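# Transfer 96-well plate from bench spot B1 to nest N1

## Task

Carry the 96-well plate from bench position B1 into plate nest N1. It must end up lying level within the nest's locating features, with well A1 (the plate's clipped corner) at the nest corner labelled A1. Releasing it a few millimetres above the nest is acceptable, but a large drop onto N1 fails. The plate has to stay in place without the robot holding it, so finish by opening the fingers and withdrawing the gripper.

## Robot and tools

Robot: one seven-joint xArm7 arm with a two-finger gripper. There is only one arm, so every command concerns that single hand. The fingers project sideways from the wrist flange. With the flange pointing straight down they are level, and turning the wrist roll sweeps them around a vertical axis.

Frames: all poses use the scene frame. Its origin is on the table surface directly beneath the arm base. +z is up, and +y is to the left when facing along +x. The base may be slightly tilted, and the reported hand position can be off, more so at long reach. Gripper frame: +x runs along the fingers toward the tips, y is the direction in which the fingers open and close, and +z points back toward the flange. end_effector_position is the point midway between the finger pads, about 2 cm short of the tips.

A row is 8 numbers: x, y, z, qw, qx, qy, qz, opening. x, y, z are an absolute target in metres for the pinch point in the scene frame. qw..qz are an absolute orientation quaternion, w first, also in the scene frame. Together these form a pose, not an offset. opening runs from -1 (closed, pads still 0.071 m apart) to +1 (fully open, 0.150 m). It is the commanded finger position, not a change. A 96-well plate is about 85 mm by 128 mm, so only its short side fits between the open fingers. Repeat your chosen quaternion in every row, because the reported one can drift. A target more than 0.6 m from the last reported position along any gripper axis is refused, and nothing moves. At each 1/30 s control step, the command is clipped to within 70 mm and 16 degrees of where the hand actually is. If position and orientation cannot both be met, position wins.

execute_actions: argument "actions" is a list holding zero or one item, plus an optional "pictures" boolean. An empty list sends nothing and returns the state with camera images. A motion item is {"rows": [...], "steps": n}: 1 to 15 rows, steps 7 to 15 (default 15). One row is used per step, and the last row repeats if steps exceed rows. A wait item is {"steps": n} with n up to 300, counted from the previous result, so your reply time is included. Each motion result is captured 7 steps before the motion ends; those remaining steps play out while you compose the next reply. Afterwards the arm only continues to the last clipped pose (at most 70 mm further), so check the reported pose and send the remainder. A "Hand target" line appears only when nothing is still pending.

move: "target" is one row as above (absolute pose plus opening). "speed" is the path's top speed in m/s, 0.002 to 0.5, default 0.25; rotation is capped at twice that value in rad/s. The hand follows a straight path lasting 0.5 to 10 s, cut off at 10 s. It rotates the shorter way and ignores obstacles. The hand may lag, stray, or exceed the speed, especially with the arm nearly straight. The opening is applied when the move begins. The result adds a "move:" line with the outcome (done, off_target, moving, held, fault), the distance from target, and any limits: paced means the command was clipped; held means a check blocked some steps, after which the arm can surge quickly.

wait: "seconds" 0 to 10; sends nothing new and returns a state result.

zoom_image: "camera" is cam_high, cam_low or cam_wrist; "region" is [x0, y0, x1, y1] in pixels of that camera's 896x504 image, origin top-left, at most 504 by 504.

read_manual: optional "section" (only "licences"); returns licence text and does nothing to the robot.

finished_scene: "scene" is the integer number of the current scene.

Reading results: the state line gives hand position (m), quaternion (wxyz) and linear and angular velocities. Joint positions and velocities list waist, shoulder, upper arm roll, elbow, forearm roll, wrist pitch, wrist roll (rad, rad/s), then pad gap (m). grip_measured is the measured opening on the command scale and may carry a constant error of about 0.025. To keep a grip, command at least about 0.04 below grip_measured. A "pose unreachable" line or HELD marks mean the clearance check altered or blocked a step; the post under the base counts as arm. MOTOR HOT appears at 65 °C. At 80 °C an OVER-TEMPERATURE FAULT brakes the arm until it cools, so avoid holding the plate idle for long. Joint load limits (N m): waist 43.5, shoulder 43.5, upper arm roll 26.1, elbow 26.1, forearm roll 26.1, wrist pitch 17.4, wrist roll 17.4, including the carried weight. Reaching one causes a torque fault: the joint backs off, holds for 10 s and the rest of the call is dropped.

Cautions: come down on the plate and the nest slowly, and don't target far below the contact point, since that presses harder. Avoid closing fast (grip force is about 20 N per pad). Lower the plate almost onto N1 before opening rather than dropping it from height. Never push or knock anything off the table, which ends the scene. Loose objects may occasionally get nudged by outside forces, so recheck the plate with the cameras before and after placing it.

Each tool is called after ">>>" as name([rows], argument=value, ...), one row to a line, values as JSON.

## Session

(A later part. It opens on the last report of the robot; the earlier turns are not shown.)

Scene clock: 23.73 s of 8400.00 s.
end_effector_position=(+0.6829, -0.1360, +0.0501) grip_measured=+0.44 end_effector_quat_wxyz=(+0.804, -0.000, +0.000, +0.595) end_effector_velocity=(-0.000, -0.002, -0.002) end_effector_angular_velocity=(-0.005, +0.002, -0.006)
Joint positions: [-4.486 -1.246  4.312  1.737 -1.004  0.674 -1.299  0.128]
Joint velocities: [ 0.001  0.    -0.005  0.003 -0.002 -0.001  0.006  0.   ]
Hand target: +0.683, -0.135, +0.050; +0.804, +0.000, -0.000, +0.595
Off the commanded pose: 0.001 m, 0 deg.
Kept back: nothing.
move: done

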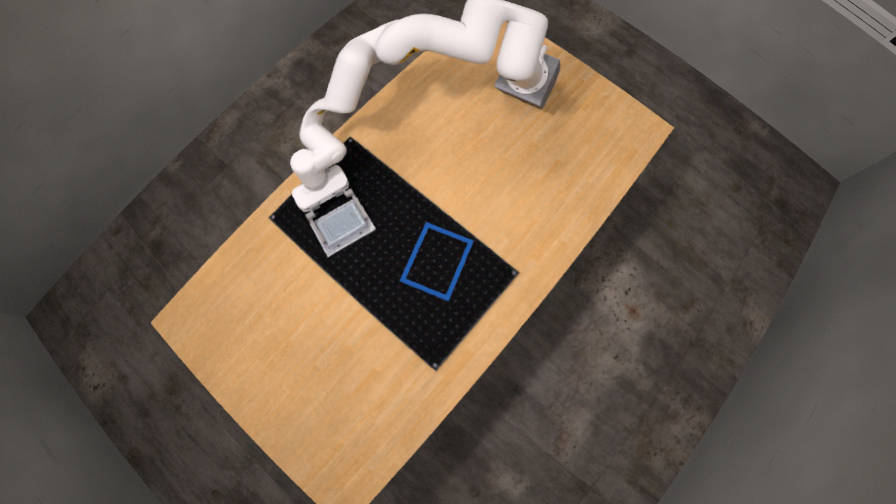

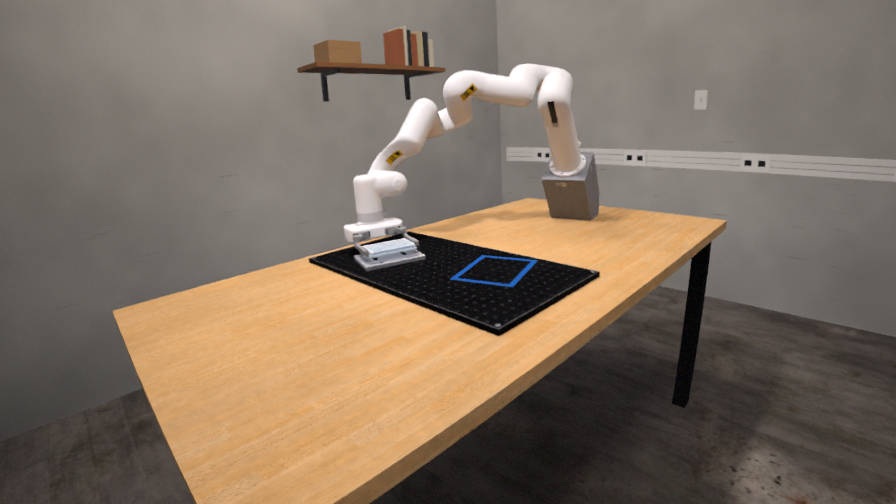

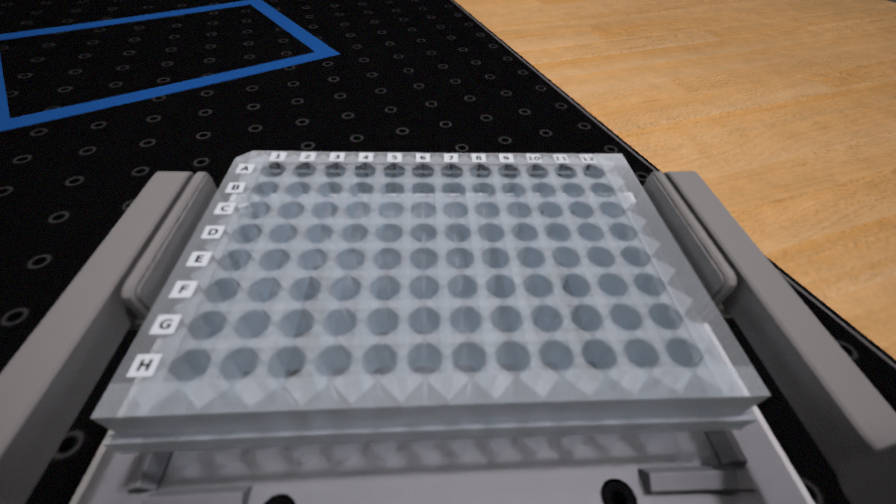

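>>> move(target=[0.683, -0.135, 0.041, 0.797, 0, 0, 0.604, 0.3], speed=0.03)

>>> zoom_image(camera="cam_high", region=[290, 180, 390, 270])

Scene clock: 24.70 s of 8400.00 s.
end_effector_position=(+0.6830, -0.1350, +0.0411) grip_measured=+0.44 end_effector_quat_wxyz=(+0.797, -0.000, +0.000, +0.604) end_effector_velocity=(+0.001, -0.002, +0.000) end_effector_angular_velocity=(-0.005, -0.002, +0.002)
Joint positions: [-4.456 -1.266  4.306  1.776 -1.008  0.677 -1.327  0.128]
Joint velocities: [ 0.002 -0.001 -0.001  0.008 -0.001  0.001 -0.005 -0.   ]
Hand target: +0.683, -0.135, +0.041; +0.797, -0.000, +0.000, +0.604
Off the commanded pose: 0.000 m, 0 deg.
Kept back: nothing.
move: done

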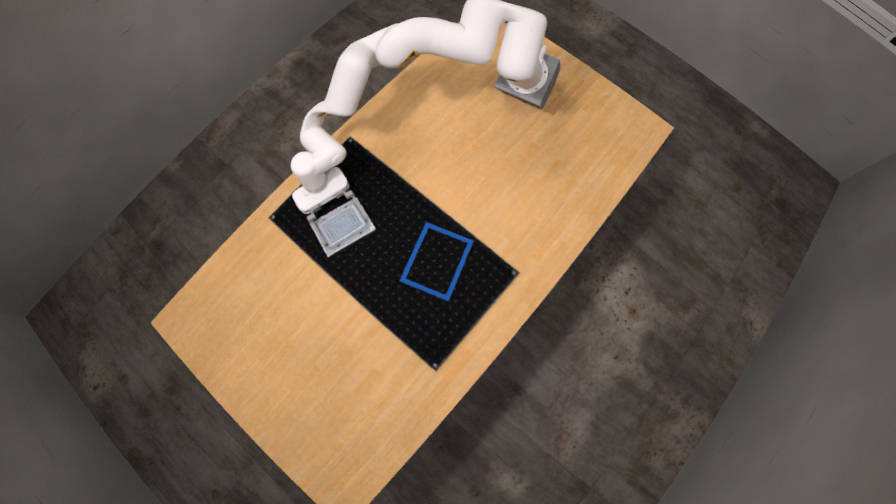

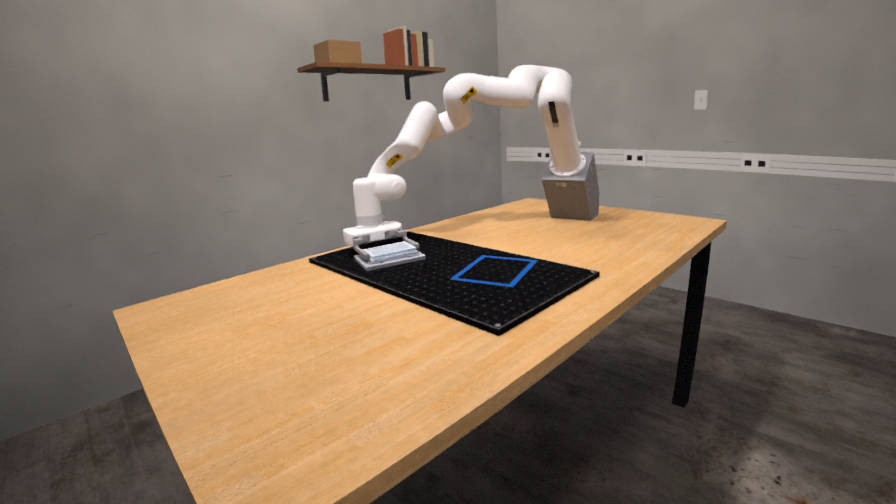

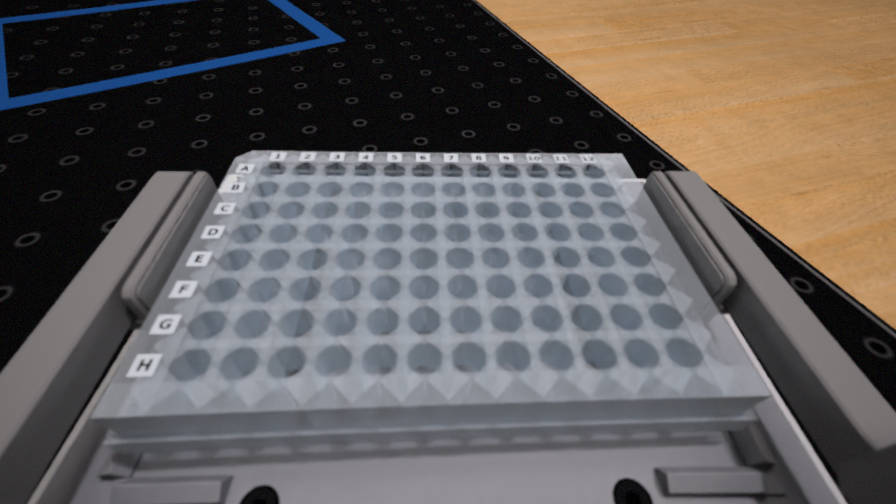

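Region (290, 180, 390, 270) of cam_high's 896x504 image, scaled by 5.040, with more detail than that image has; it fills the top 454 rows of this view, and the rest is white.

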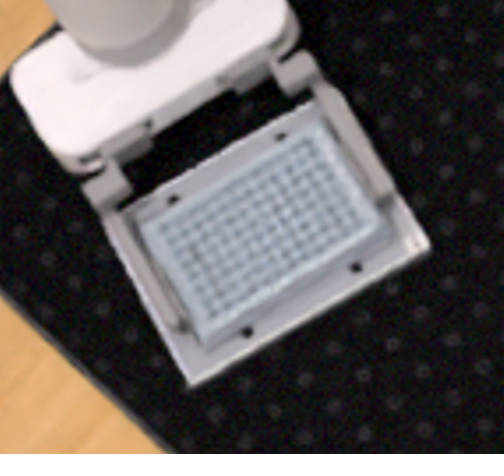

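>>> move(target=[0.6855, -0.1357, 0.035, 0.791, 0, 0, 0.612, 0.3], speed=0.02)

>>> move(target=[0.6855, -0.1357, 0.035, 0.791, 0, 0, 0.612, 1])

>>> move(target=[0.66, -0.20, 0.12, 0.791, 0, 0, 0.612, 1], speed=0.1)

Scene clock: 25.83 s of 8400.00 s.
end_effector_position=(+0.6864, -0.1368, +0.0357) grip_measured=+0.44 end_effector_quat_wxyz=(+0.792, -0.001, -0.000, +0.611) end_effector_velocity=(+0.001, +0.007, -0.006) end_effector_angular_velocity=(+0.003, +0.010, +0.004)
Joint positions: [-4.427 -1.284  4.305  1.824 -1.006  0.689 -1.359  0.128]
Joint velocities: [ 0.02  -0.003 -0.006  0.009 -0.002  0.006  0.006  0.   ]
Hand target: +0.685, -0.136, +0.035; +0.791, -0.000, +0.000, +0.612
Off the commanded pose: 0.002 m, 0 deg.
Kept back: nothing.
move: done

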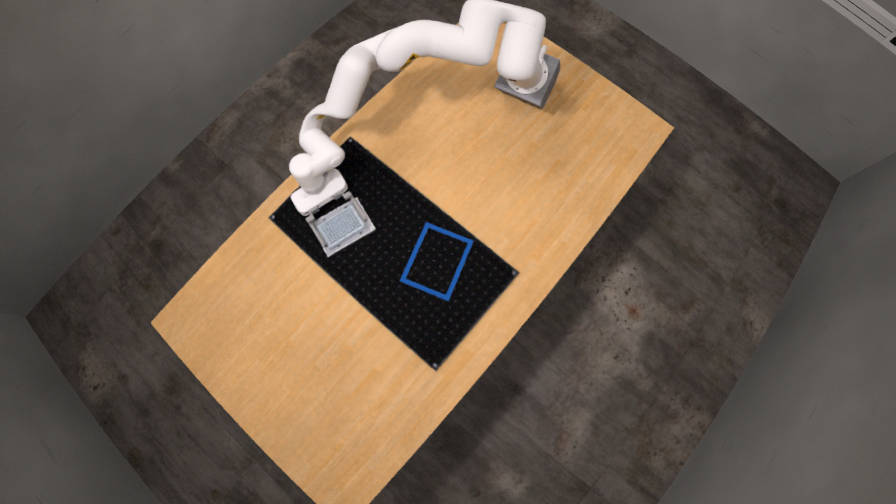

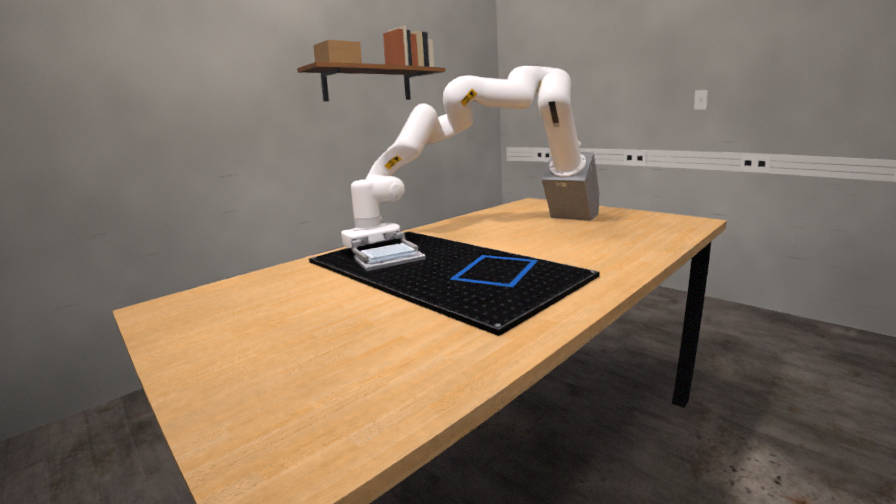

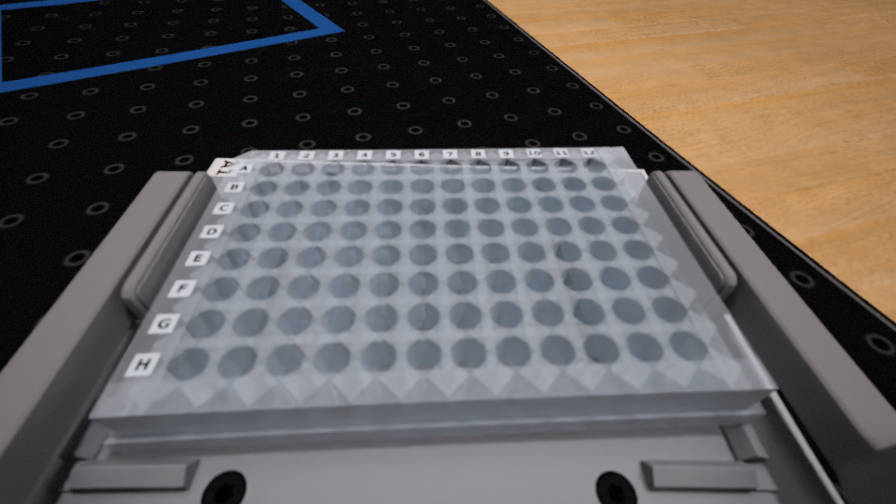

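Scene clock: 26.53 s of 8400.00 s.
end_effector_position=(+0.6855, -0.1357, +0.0349) grip_measured=+1.00 end_effector_quat_wxyz=(+0.791, +0.000, +0.000, +0.612) end_effector_velocity=(-0.001, -0.000, -0.000) end_effector_angular_velocity=(+0.000, +0.001, -0.000)
Joint positions: [-4.427 -1.285  4.305  1.823 -1.006  0.69  -1.36   0.15 ]
Joint velocities: [-0.001 -0.001 -0.    -0.    -0.     0.    -0.001  0.   ]
Hand target: +0.686, -0.136, +0.035; +0.791, +0.000, -0.000, +0.612
Off the commanded pose: 0.000 m, 0 deg.
Kept back: nothing.
move: done

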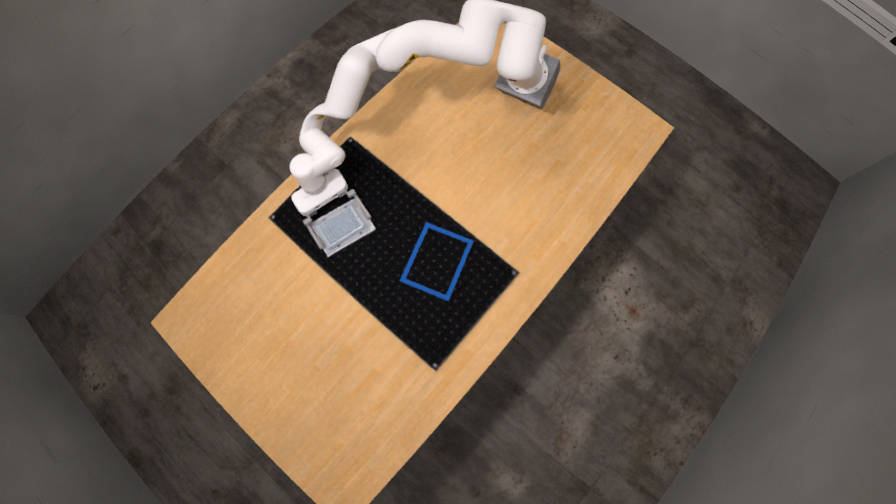

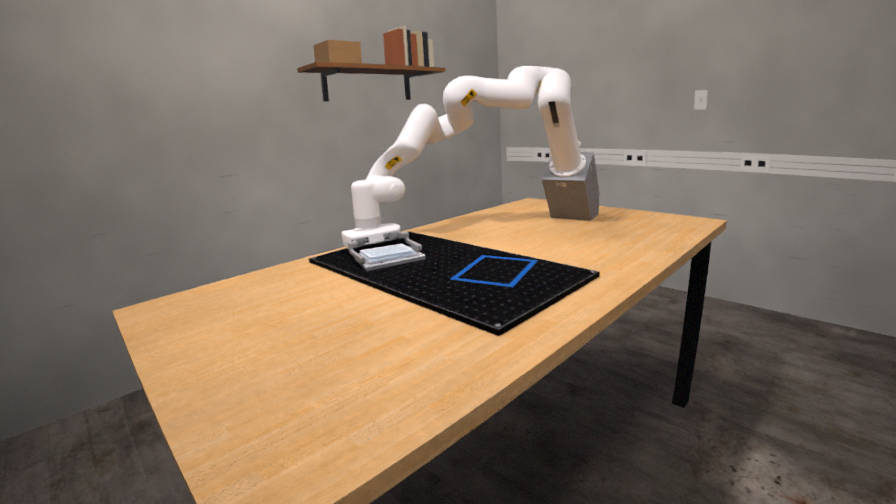

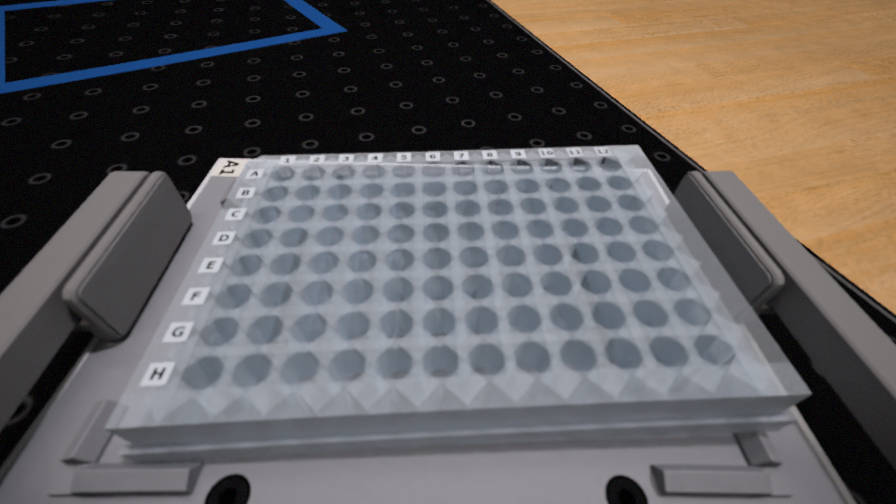

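Scene clock: 28.03 s of 8400.00 s.
end_effector_position=(+0.6601, -0.1994, +0.1198) grip_measured=+1.00 end_effector_quat_wxyz=(+0.791, +0.000, -0.000, +0.612) end_effector_velocity=(-0.001, -0.003, +0.002) end_effector_angular_velocity=(-0.003, -0.000, -0.002)
Joint positions: [-4.663 -1.219  4.41   1.721 -0.925  0.787 -1.5    0.15 ]
Joint velocities: [-0.005  0.002  0.001  0.     0.002  0.002 -0.003  0.   ]
Hand target: +0.660, -0.200, +0.120; +0.791, -0.000, -0.000, +0.612
Off the commanded pose: 0.001 m, 0 deg.
Kept back: nothing.
move: done

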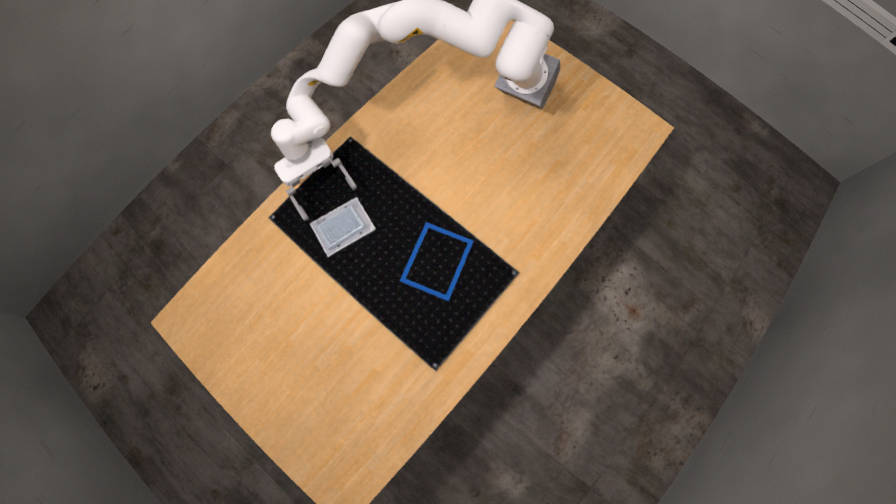

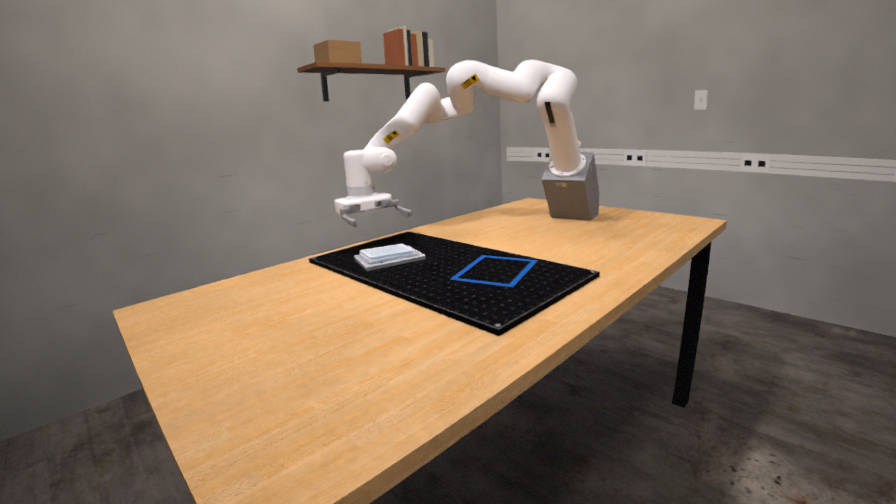

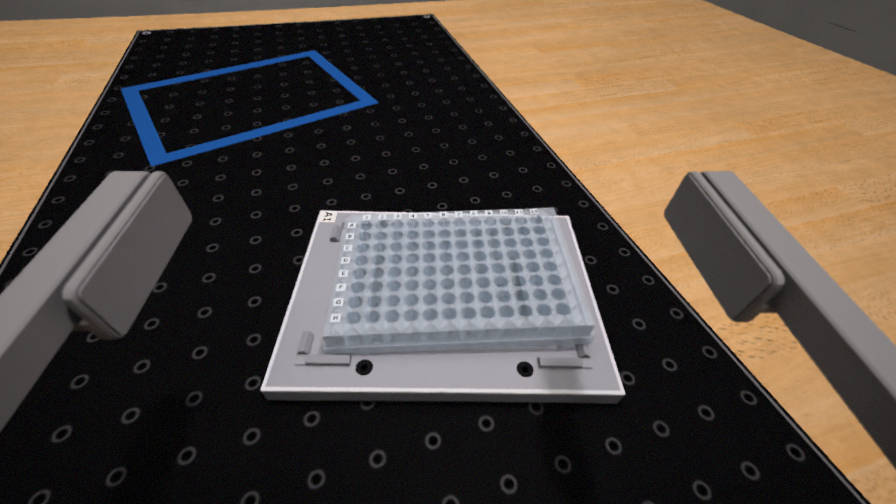

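>>> move(target=[0.687, -0.136, 0.038, 0.791, 0, 0, 0.612, 1], speed=0.1)

>>> move(target=[0.687, -0.136, 0.038, 0.791, 0, 0, 0.612, 0.3])

>>> move(target=[0.682, -0.137, 0.042, 0.791, 0, 0, 0.612, 0.3], speed=0.02)

Scene clock: 29.93 s of 8400.00 s.
end_effector_position=(+0.6869, -0.1366, +0.0382) grip_measured=+1.00 end_effector_quat_wxyz=(+0.791, -0.000, +0.000, +0.612) end_effector_velocity=(-0.000, +0.004, -0.002) end_effector_angular_velocity=(+0.007, +0.002, +0.001)
Joint positions: [-4.429 -1.28   4.308  1.823 -1.002  0.695 -1.363  0.15 ]
Joint velocities: [ 0.007 -0.005  0.     0.     0.     0.     0.002  0.   ]
Hand target: +0.687, -0.136, +0.038; +0.791, +0.000, +0.000, +0.612
Off the commanded pose: 0.001 m, 0 deg.
Kept back: nothing.
move: done

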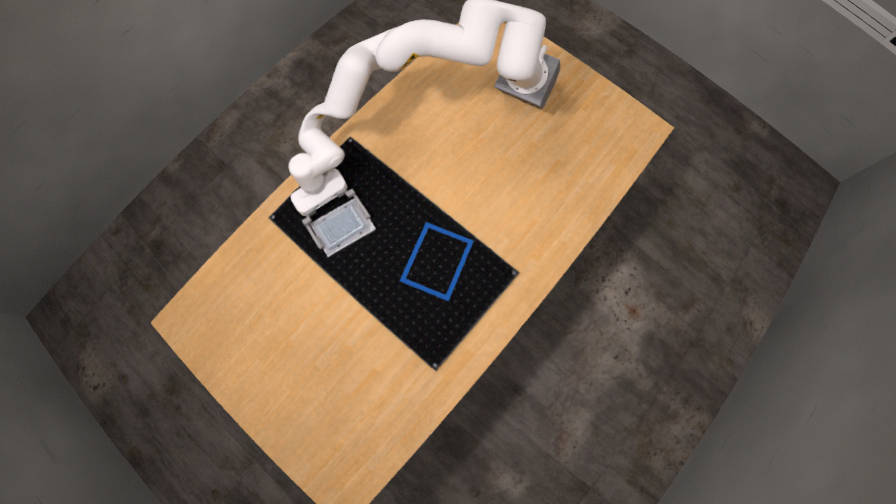

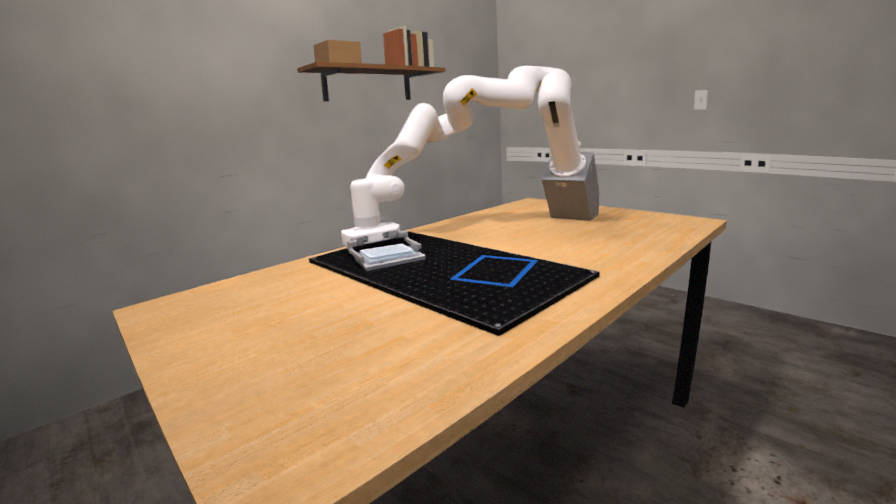

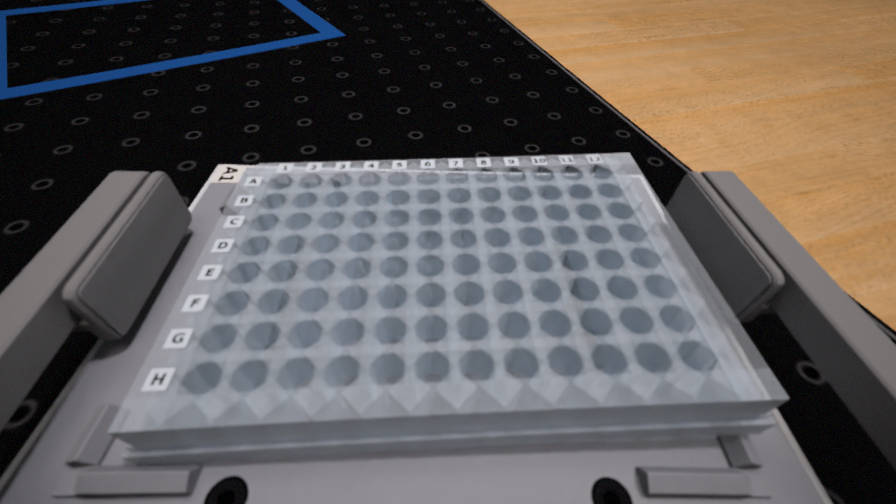

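Scene clock: 30.63 s of 8400.00 s.
end_effector_position=(+0.6870, -0.1363, +0.0381) grip_measured=+0.43 end_effector_quat_wxyz=(+0.791, -0.000, +0.000, +0.612) end_effector_velocity=(+0.000, -0.000, +0.000) end_effector_angular_velocity=(+0.000, -0.000, -0.002)
Joint positions: [-4.429 -1.28   4.308  1.823 -1.002  0.694 -1.362  0.128]
Joint velocities: [-0.    -0.     0.    -0.    -0.    -0.     0.002  0.   ]
Hand target: +0.687, -0.136, +0.038; +0.791, -0.000, -0.000, +0.612
Off the commanded pose: 0.000 m, 0 deg.
Kept back: nothing.
move: done

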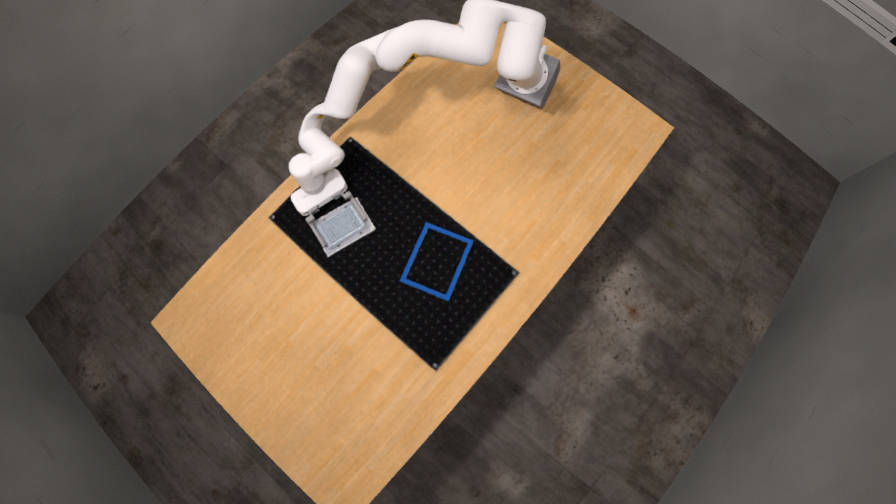

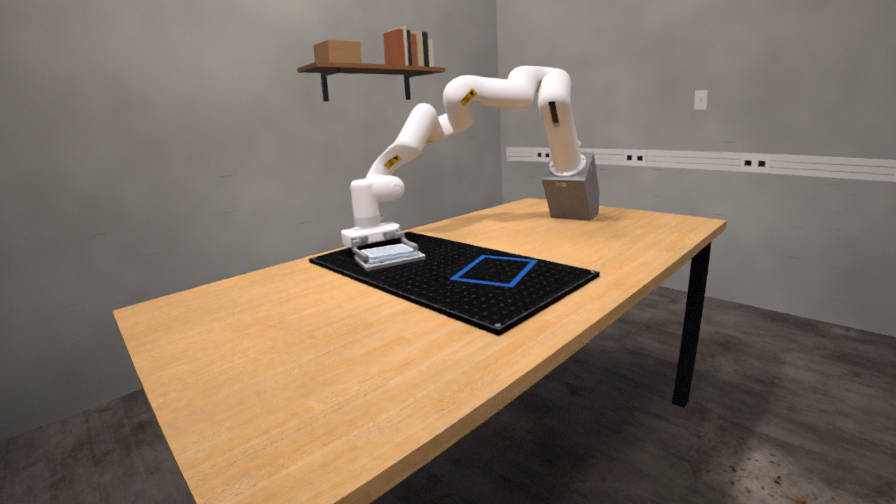

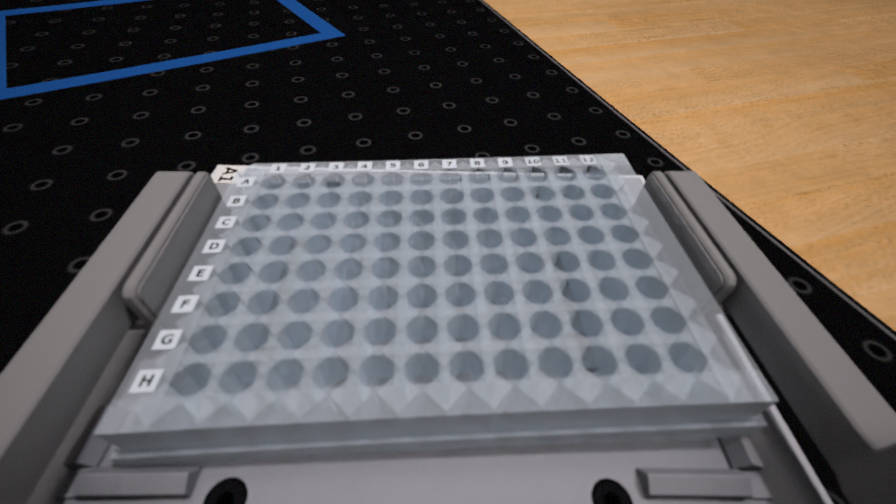

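Scene clock: 31.33 s of 8400.00 s.
end_effector_position=(+0.6822, -0.1369, +0.0421) grip_measured=+0.43 end_effector_quat_wxyz=(+0.791, -0.000, -0.000, +0.612) end_effector_velocity=(-0.002, +0.002, -0.000) end_effector_angular_velocity=(+0.001, +0.003, +0.006)
Joint positions: [-4.453 -1.271  4.311  1.791 -1.005  0.687 -1.357  0.128]
Joint velocities: [-0.003  0.003 -0.001 -0.009 -0.001 -0.001 -0.001  0.   ]
Hand target: +0.682, -0.137, +0.042; +0.791, +0.000, -0.000, +0.612
Off the commanded pose: 0.000 m, 0 deg.
Kept back: nothing.
move: done

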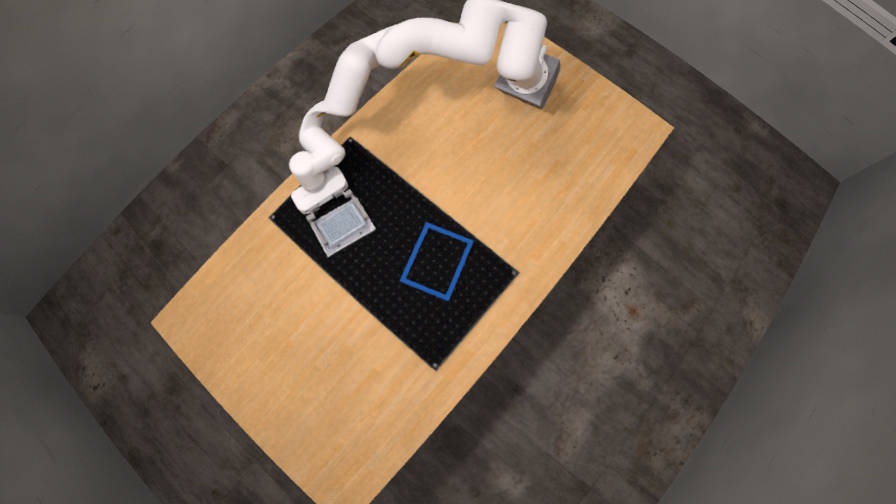

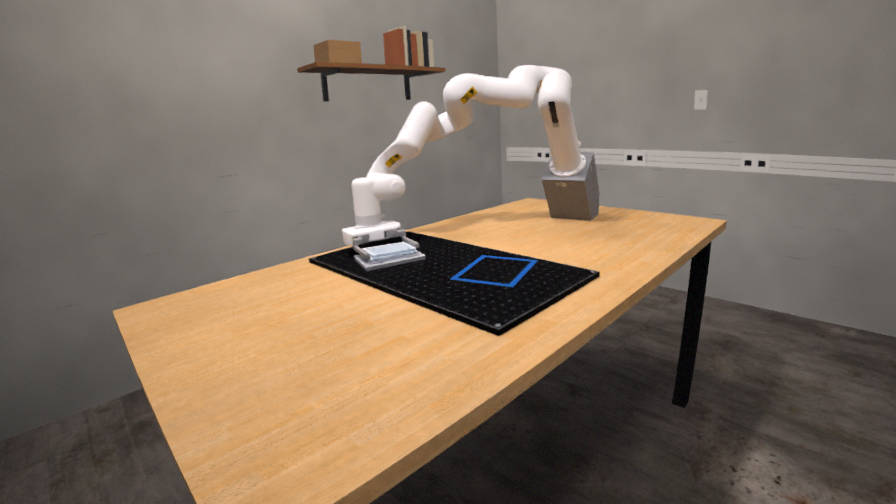

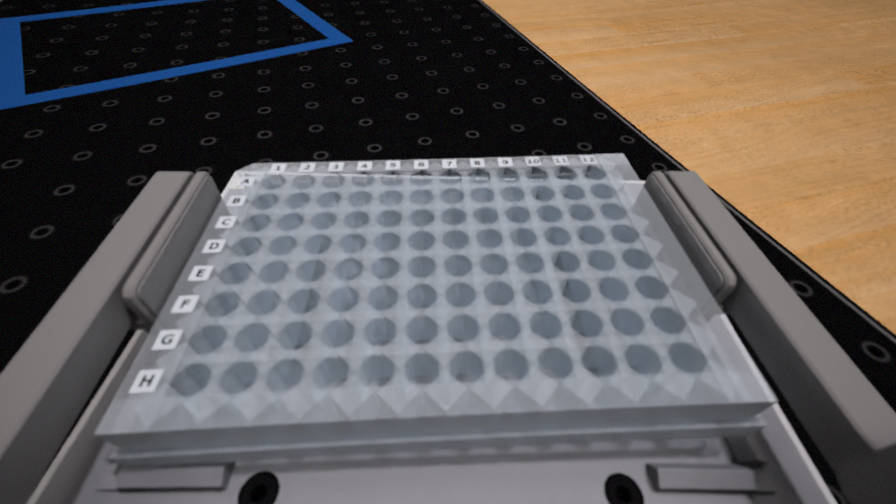

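>>> move(target=[0.6833, -0.1365, 0.0385, 0.791, 0, 0, 0.612, 0.3], speed=0.01)

>>> move(target=[0.6833, -0.1365, 0.0385, 0.791, 0, 0, 0.612, 1])

Scene clock: 32.27 s of 8400.00 s.
end_effector_position=(+0.6838, -0.1364, +0.0391) grip_measured=+0.43 end_effector_quat_wxyz=(+0.791, -0.000, -0.001, +0.612) end_effector_velocity=(-0.000, -0.000, -0.001) end_effector_angular_velocity=(-0.001, +0.002, +0.001)
Joint positions: [-4.441 -1.277  4.308  1.805 -1.006  0.687 -1.358  0.128]
Joint velocities: [ 0.002 -0.002 -0.002  0.003 -0.001  0.001 -0.     0.   ]
Hand target: +0.683, -0.136, +0.038; +0.791, -0.000, +0.000, +0.612
Off the commanded pose: 0.001 m, 0 deg.
Kept back: nothing.
move: done

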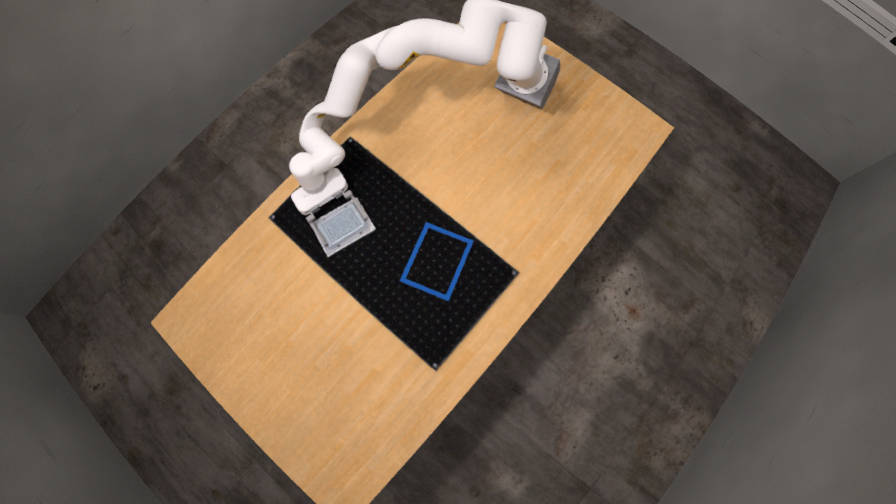

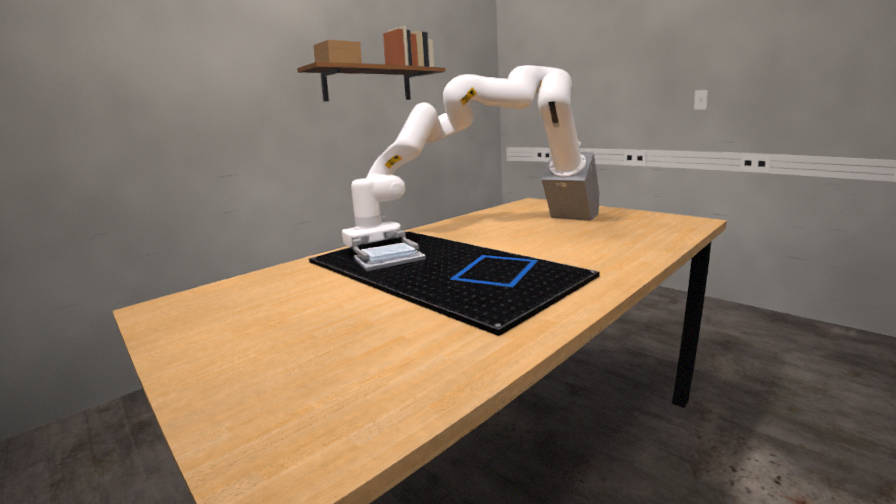

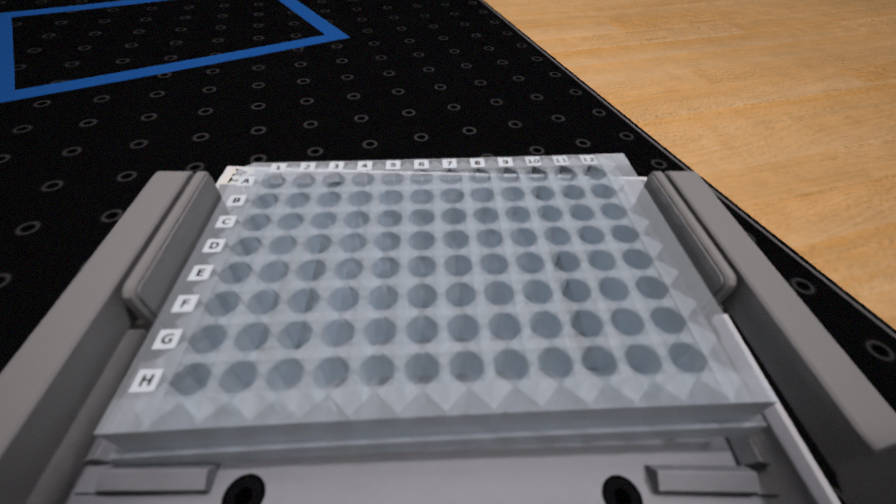

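Scene clock: 32.97 s of 8400.00 s.
end_effector_position=(+0.6833, -0.1365, +0.0385) grip_measured=+1.00 end_effector_quat_wxyz=(+0.791, +0.000, +0.000, +0.612) end_effector_velocity=(+0.000, +0.000, +0.000) end_effector_angular_velocity=(-0.000, -0.001, +0.000)
Joint positions: [-4.441 -1.278  4.307  1.805 -1.006  0.687 -1.358  0.15 ]
Joint velocities: [-0.    -0.     0.001  0.    -0.001 -0.     0.     0.   ]
Hand target: +0.683, -0.136, +0.039; +0.791, +0.000, -0.000, +0.612
Off the commanded pose: 0.000 m, 0 deg.
Kept back: nothing.
move: done

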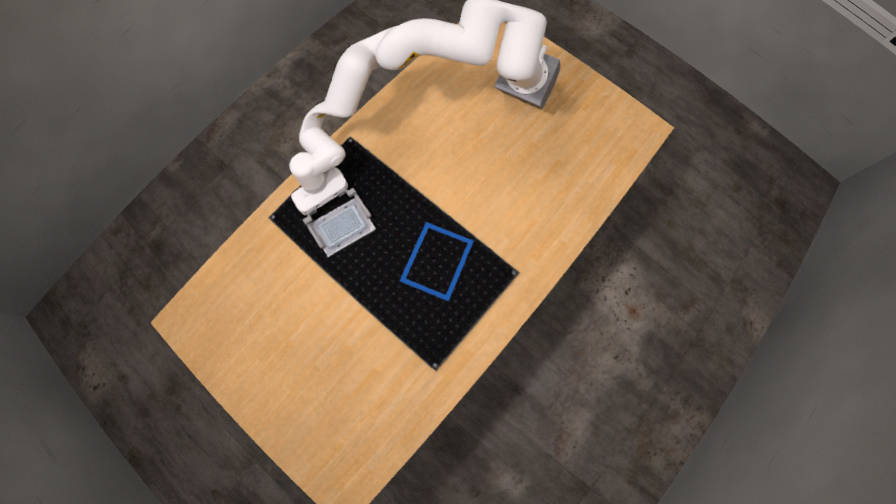

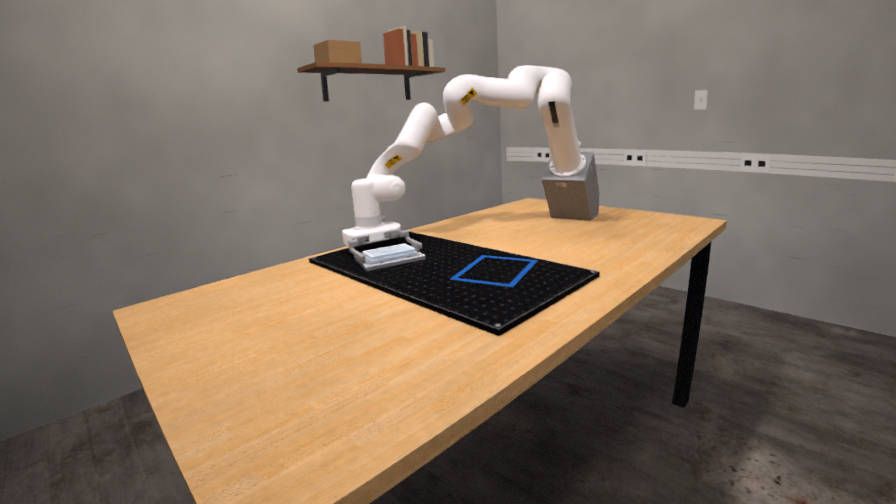

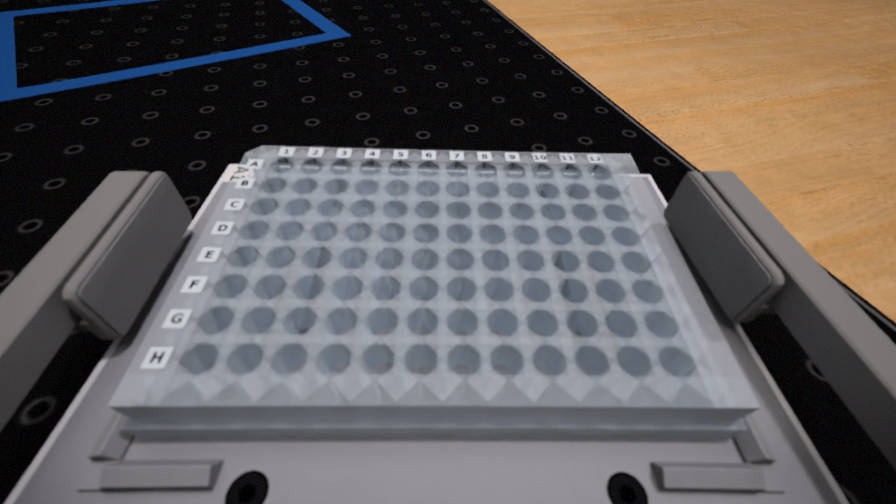

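>>> move(target=[0.66, -0.20, 0.12, 0.791, 0, 0, 0.612, 1], speed=0.1)

>>> zoom_image(camera="cam_wrist", region=[250, 180, 650, 420])

>>> zoom_image(camera="cam_low", region=[340, 230, 440, 280])

Scene clock: 34.73 s of 8400.00 s.
end_effector_position=(+0.6601, -0.1994, +0.1197) grip_measured=+1.00 end_effector_quat_wxyz=(+0.791, +0.000, -0.000, +0.612) end_effector_velocity=(+0.000, -0.002, +0.003) end_effector_angular_velocity=(-0.002, -0.002, -0.001)
Joint positions: [-4.663 -1.219  4.41   1.721 -0.924  0.786 -1.5    0.15 ]
Joint velocities: [-0.005  0.002  0.003  0.001  0.002  0.002 -0.002  0.   ]
Hand target: +0.660, -0.200, +0.120; +0.791, -0.000, -0.000, +0.612
Off the commanded pose: 0.001 m, 0 deg.
Kept back: nothing.
move: done

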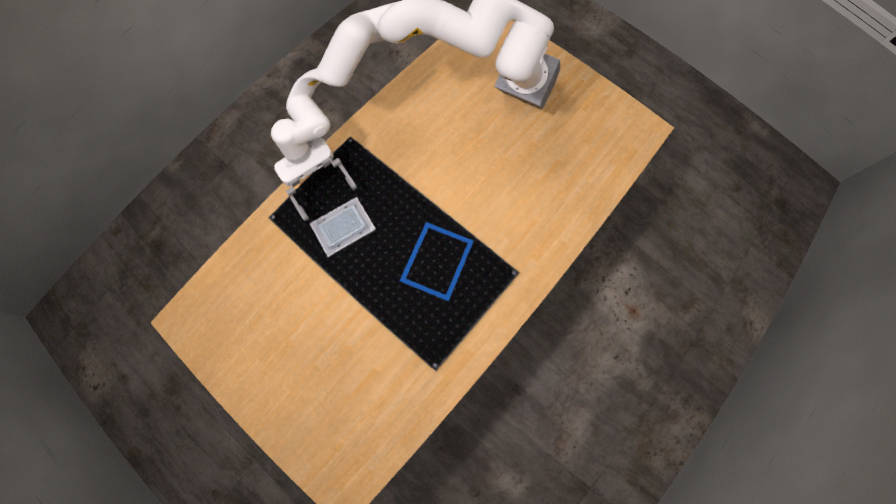

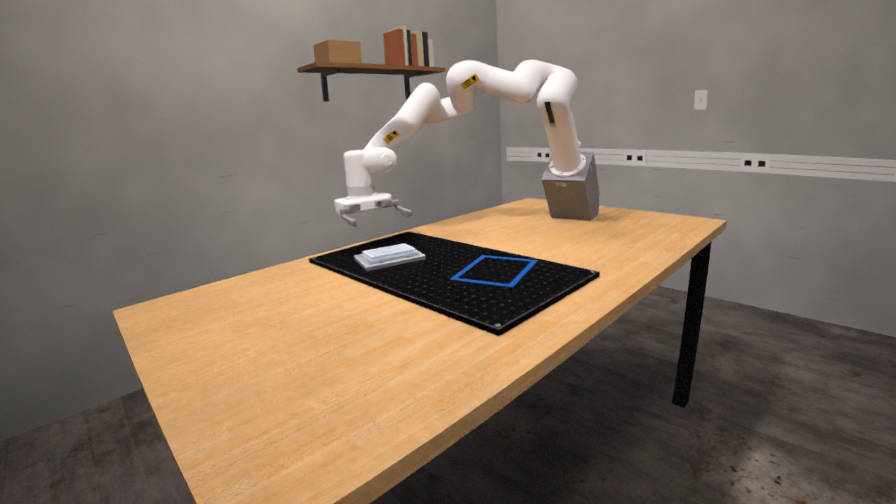

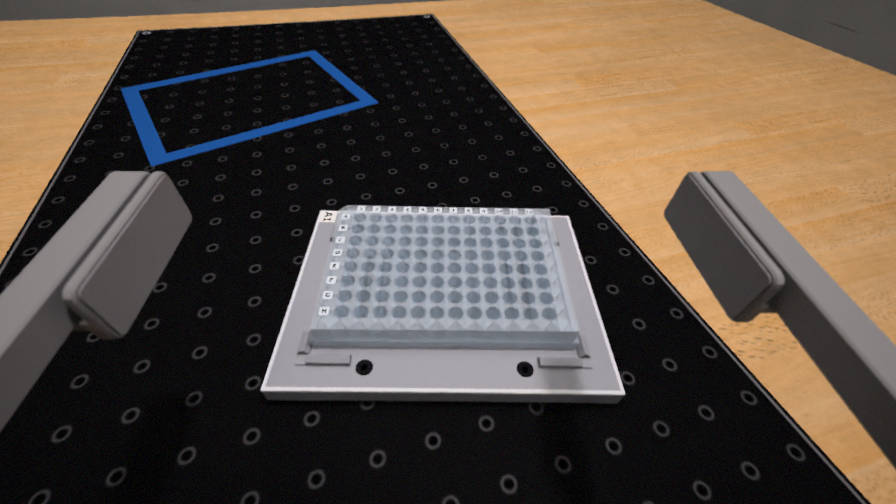

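Region (250, 180, 650, 420) of cam_wrist's 896x504 image, scaled by 1.260, with more detail than that image has; it fills the top 302 rows of this view, and the rest is white.

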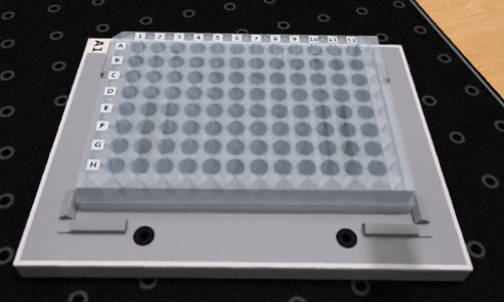

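Region (340, 230, 440, 280) of cam_low's 896x504 image, scaled by 5.040, with more detail than that image has.

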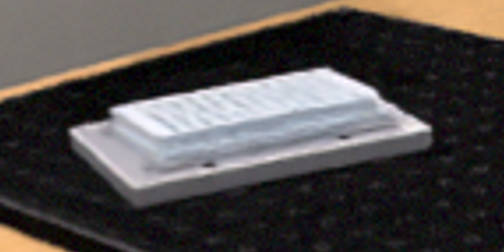

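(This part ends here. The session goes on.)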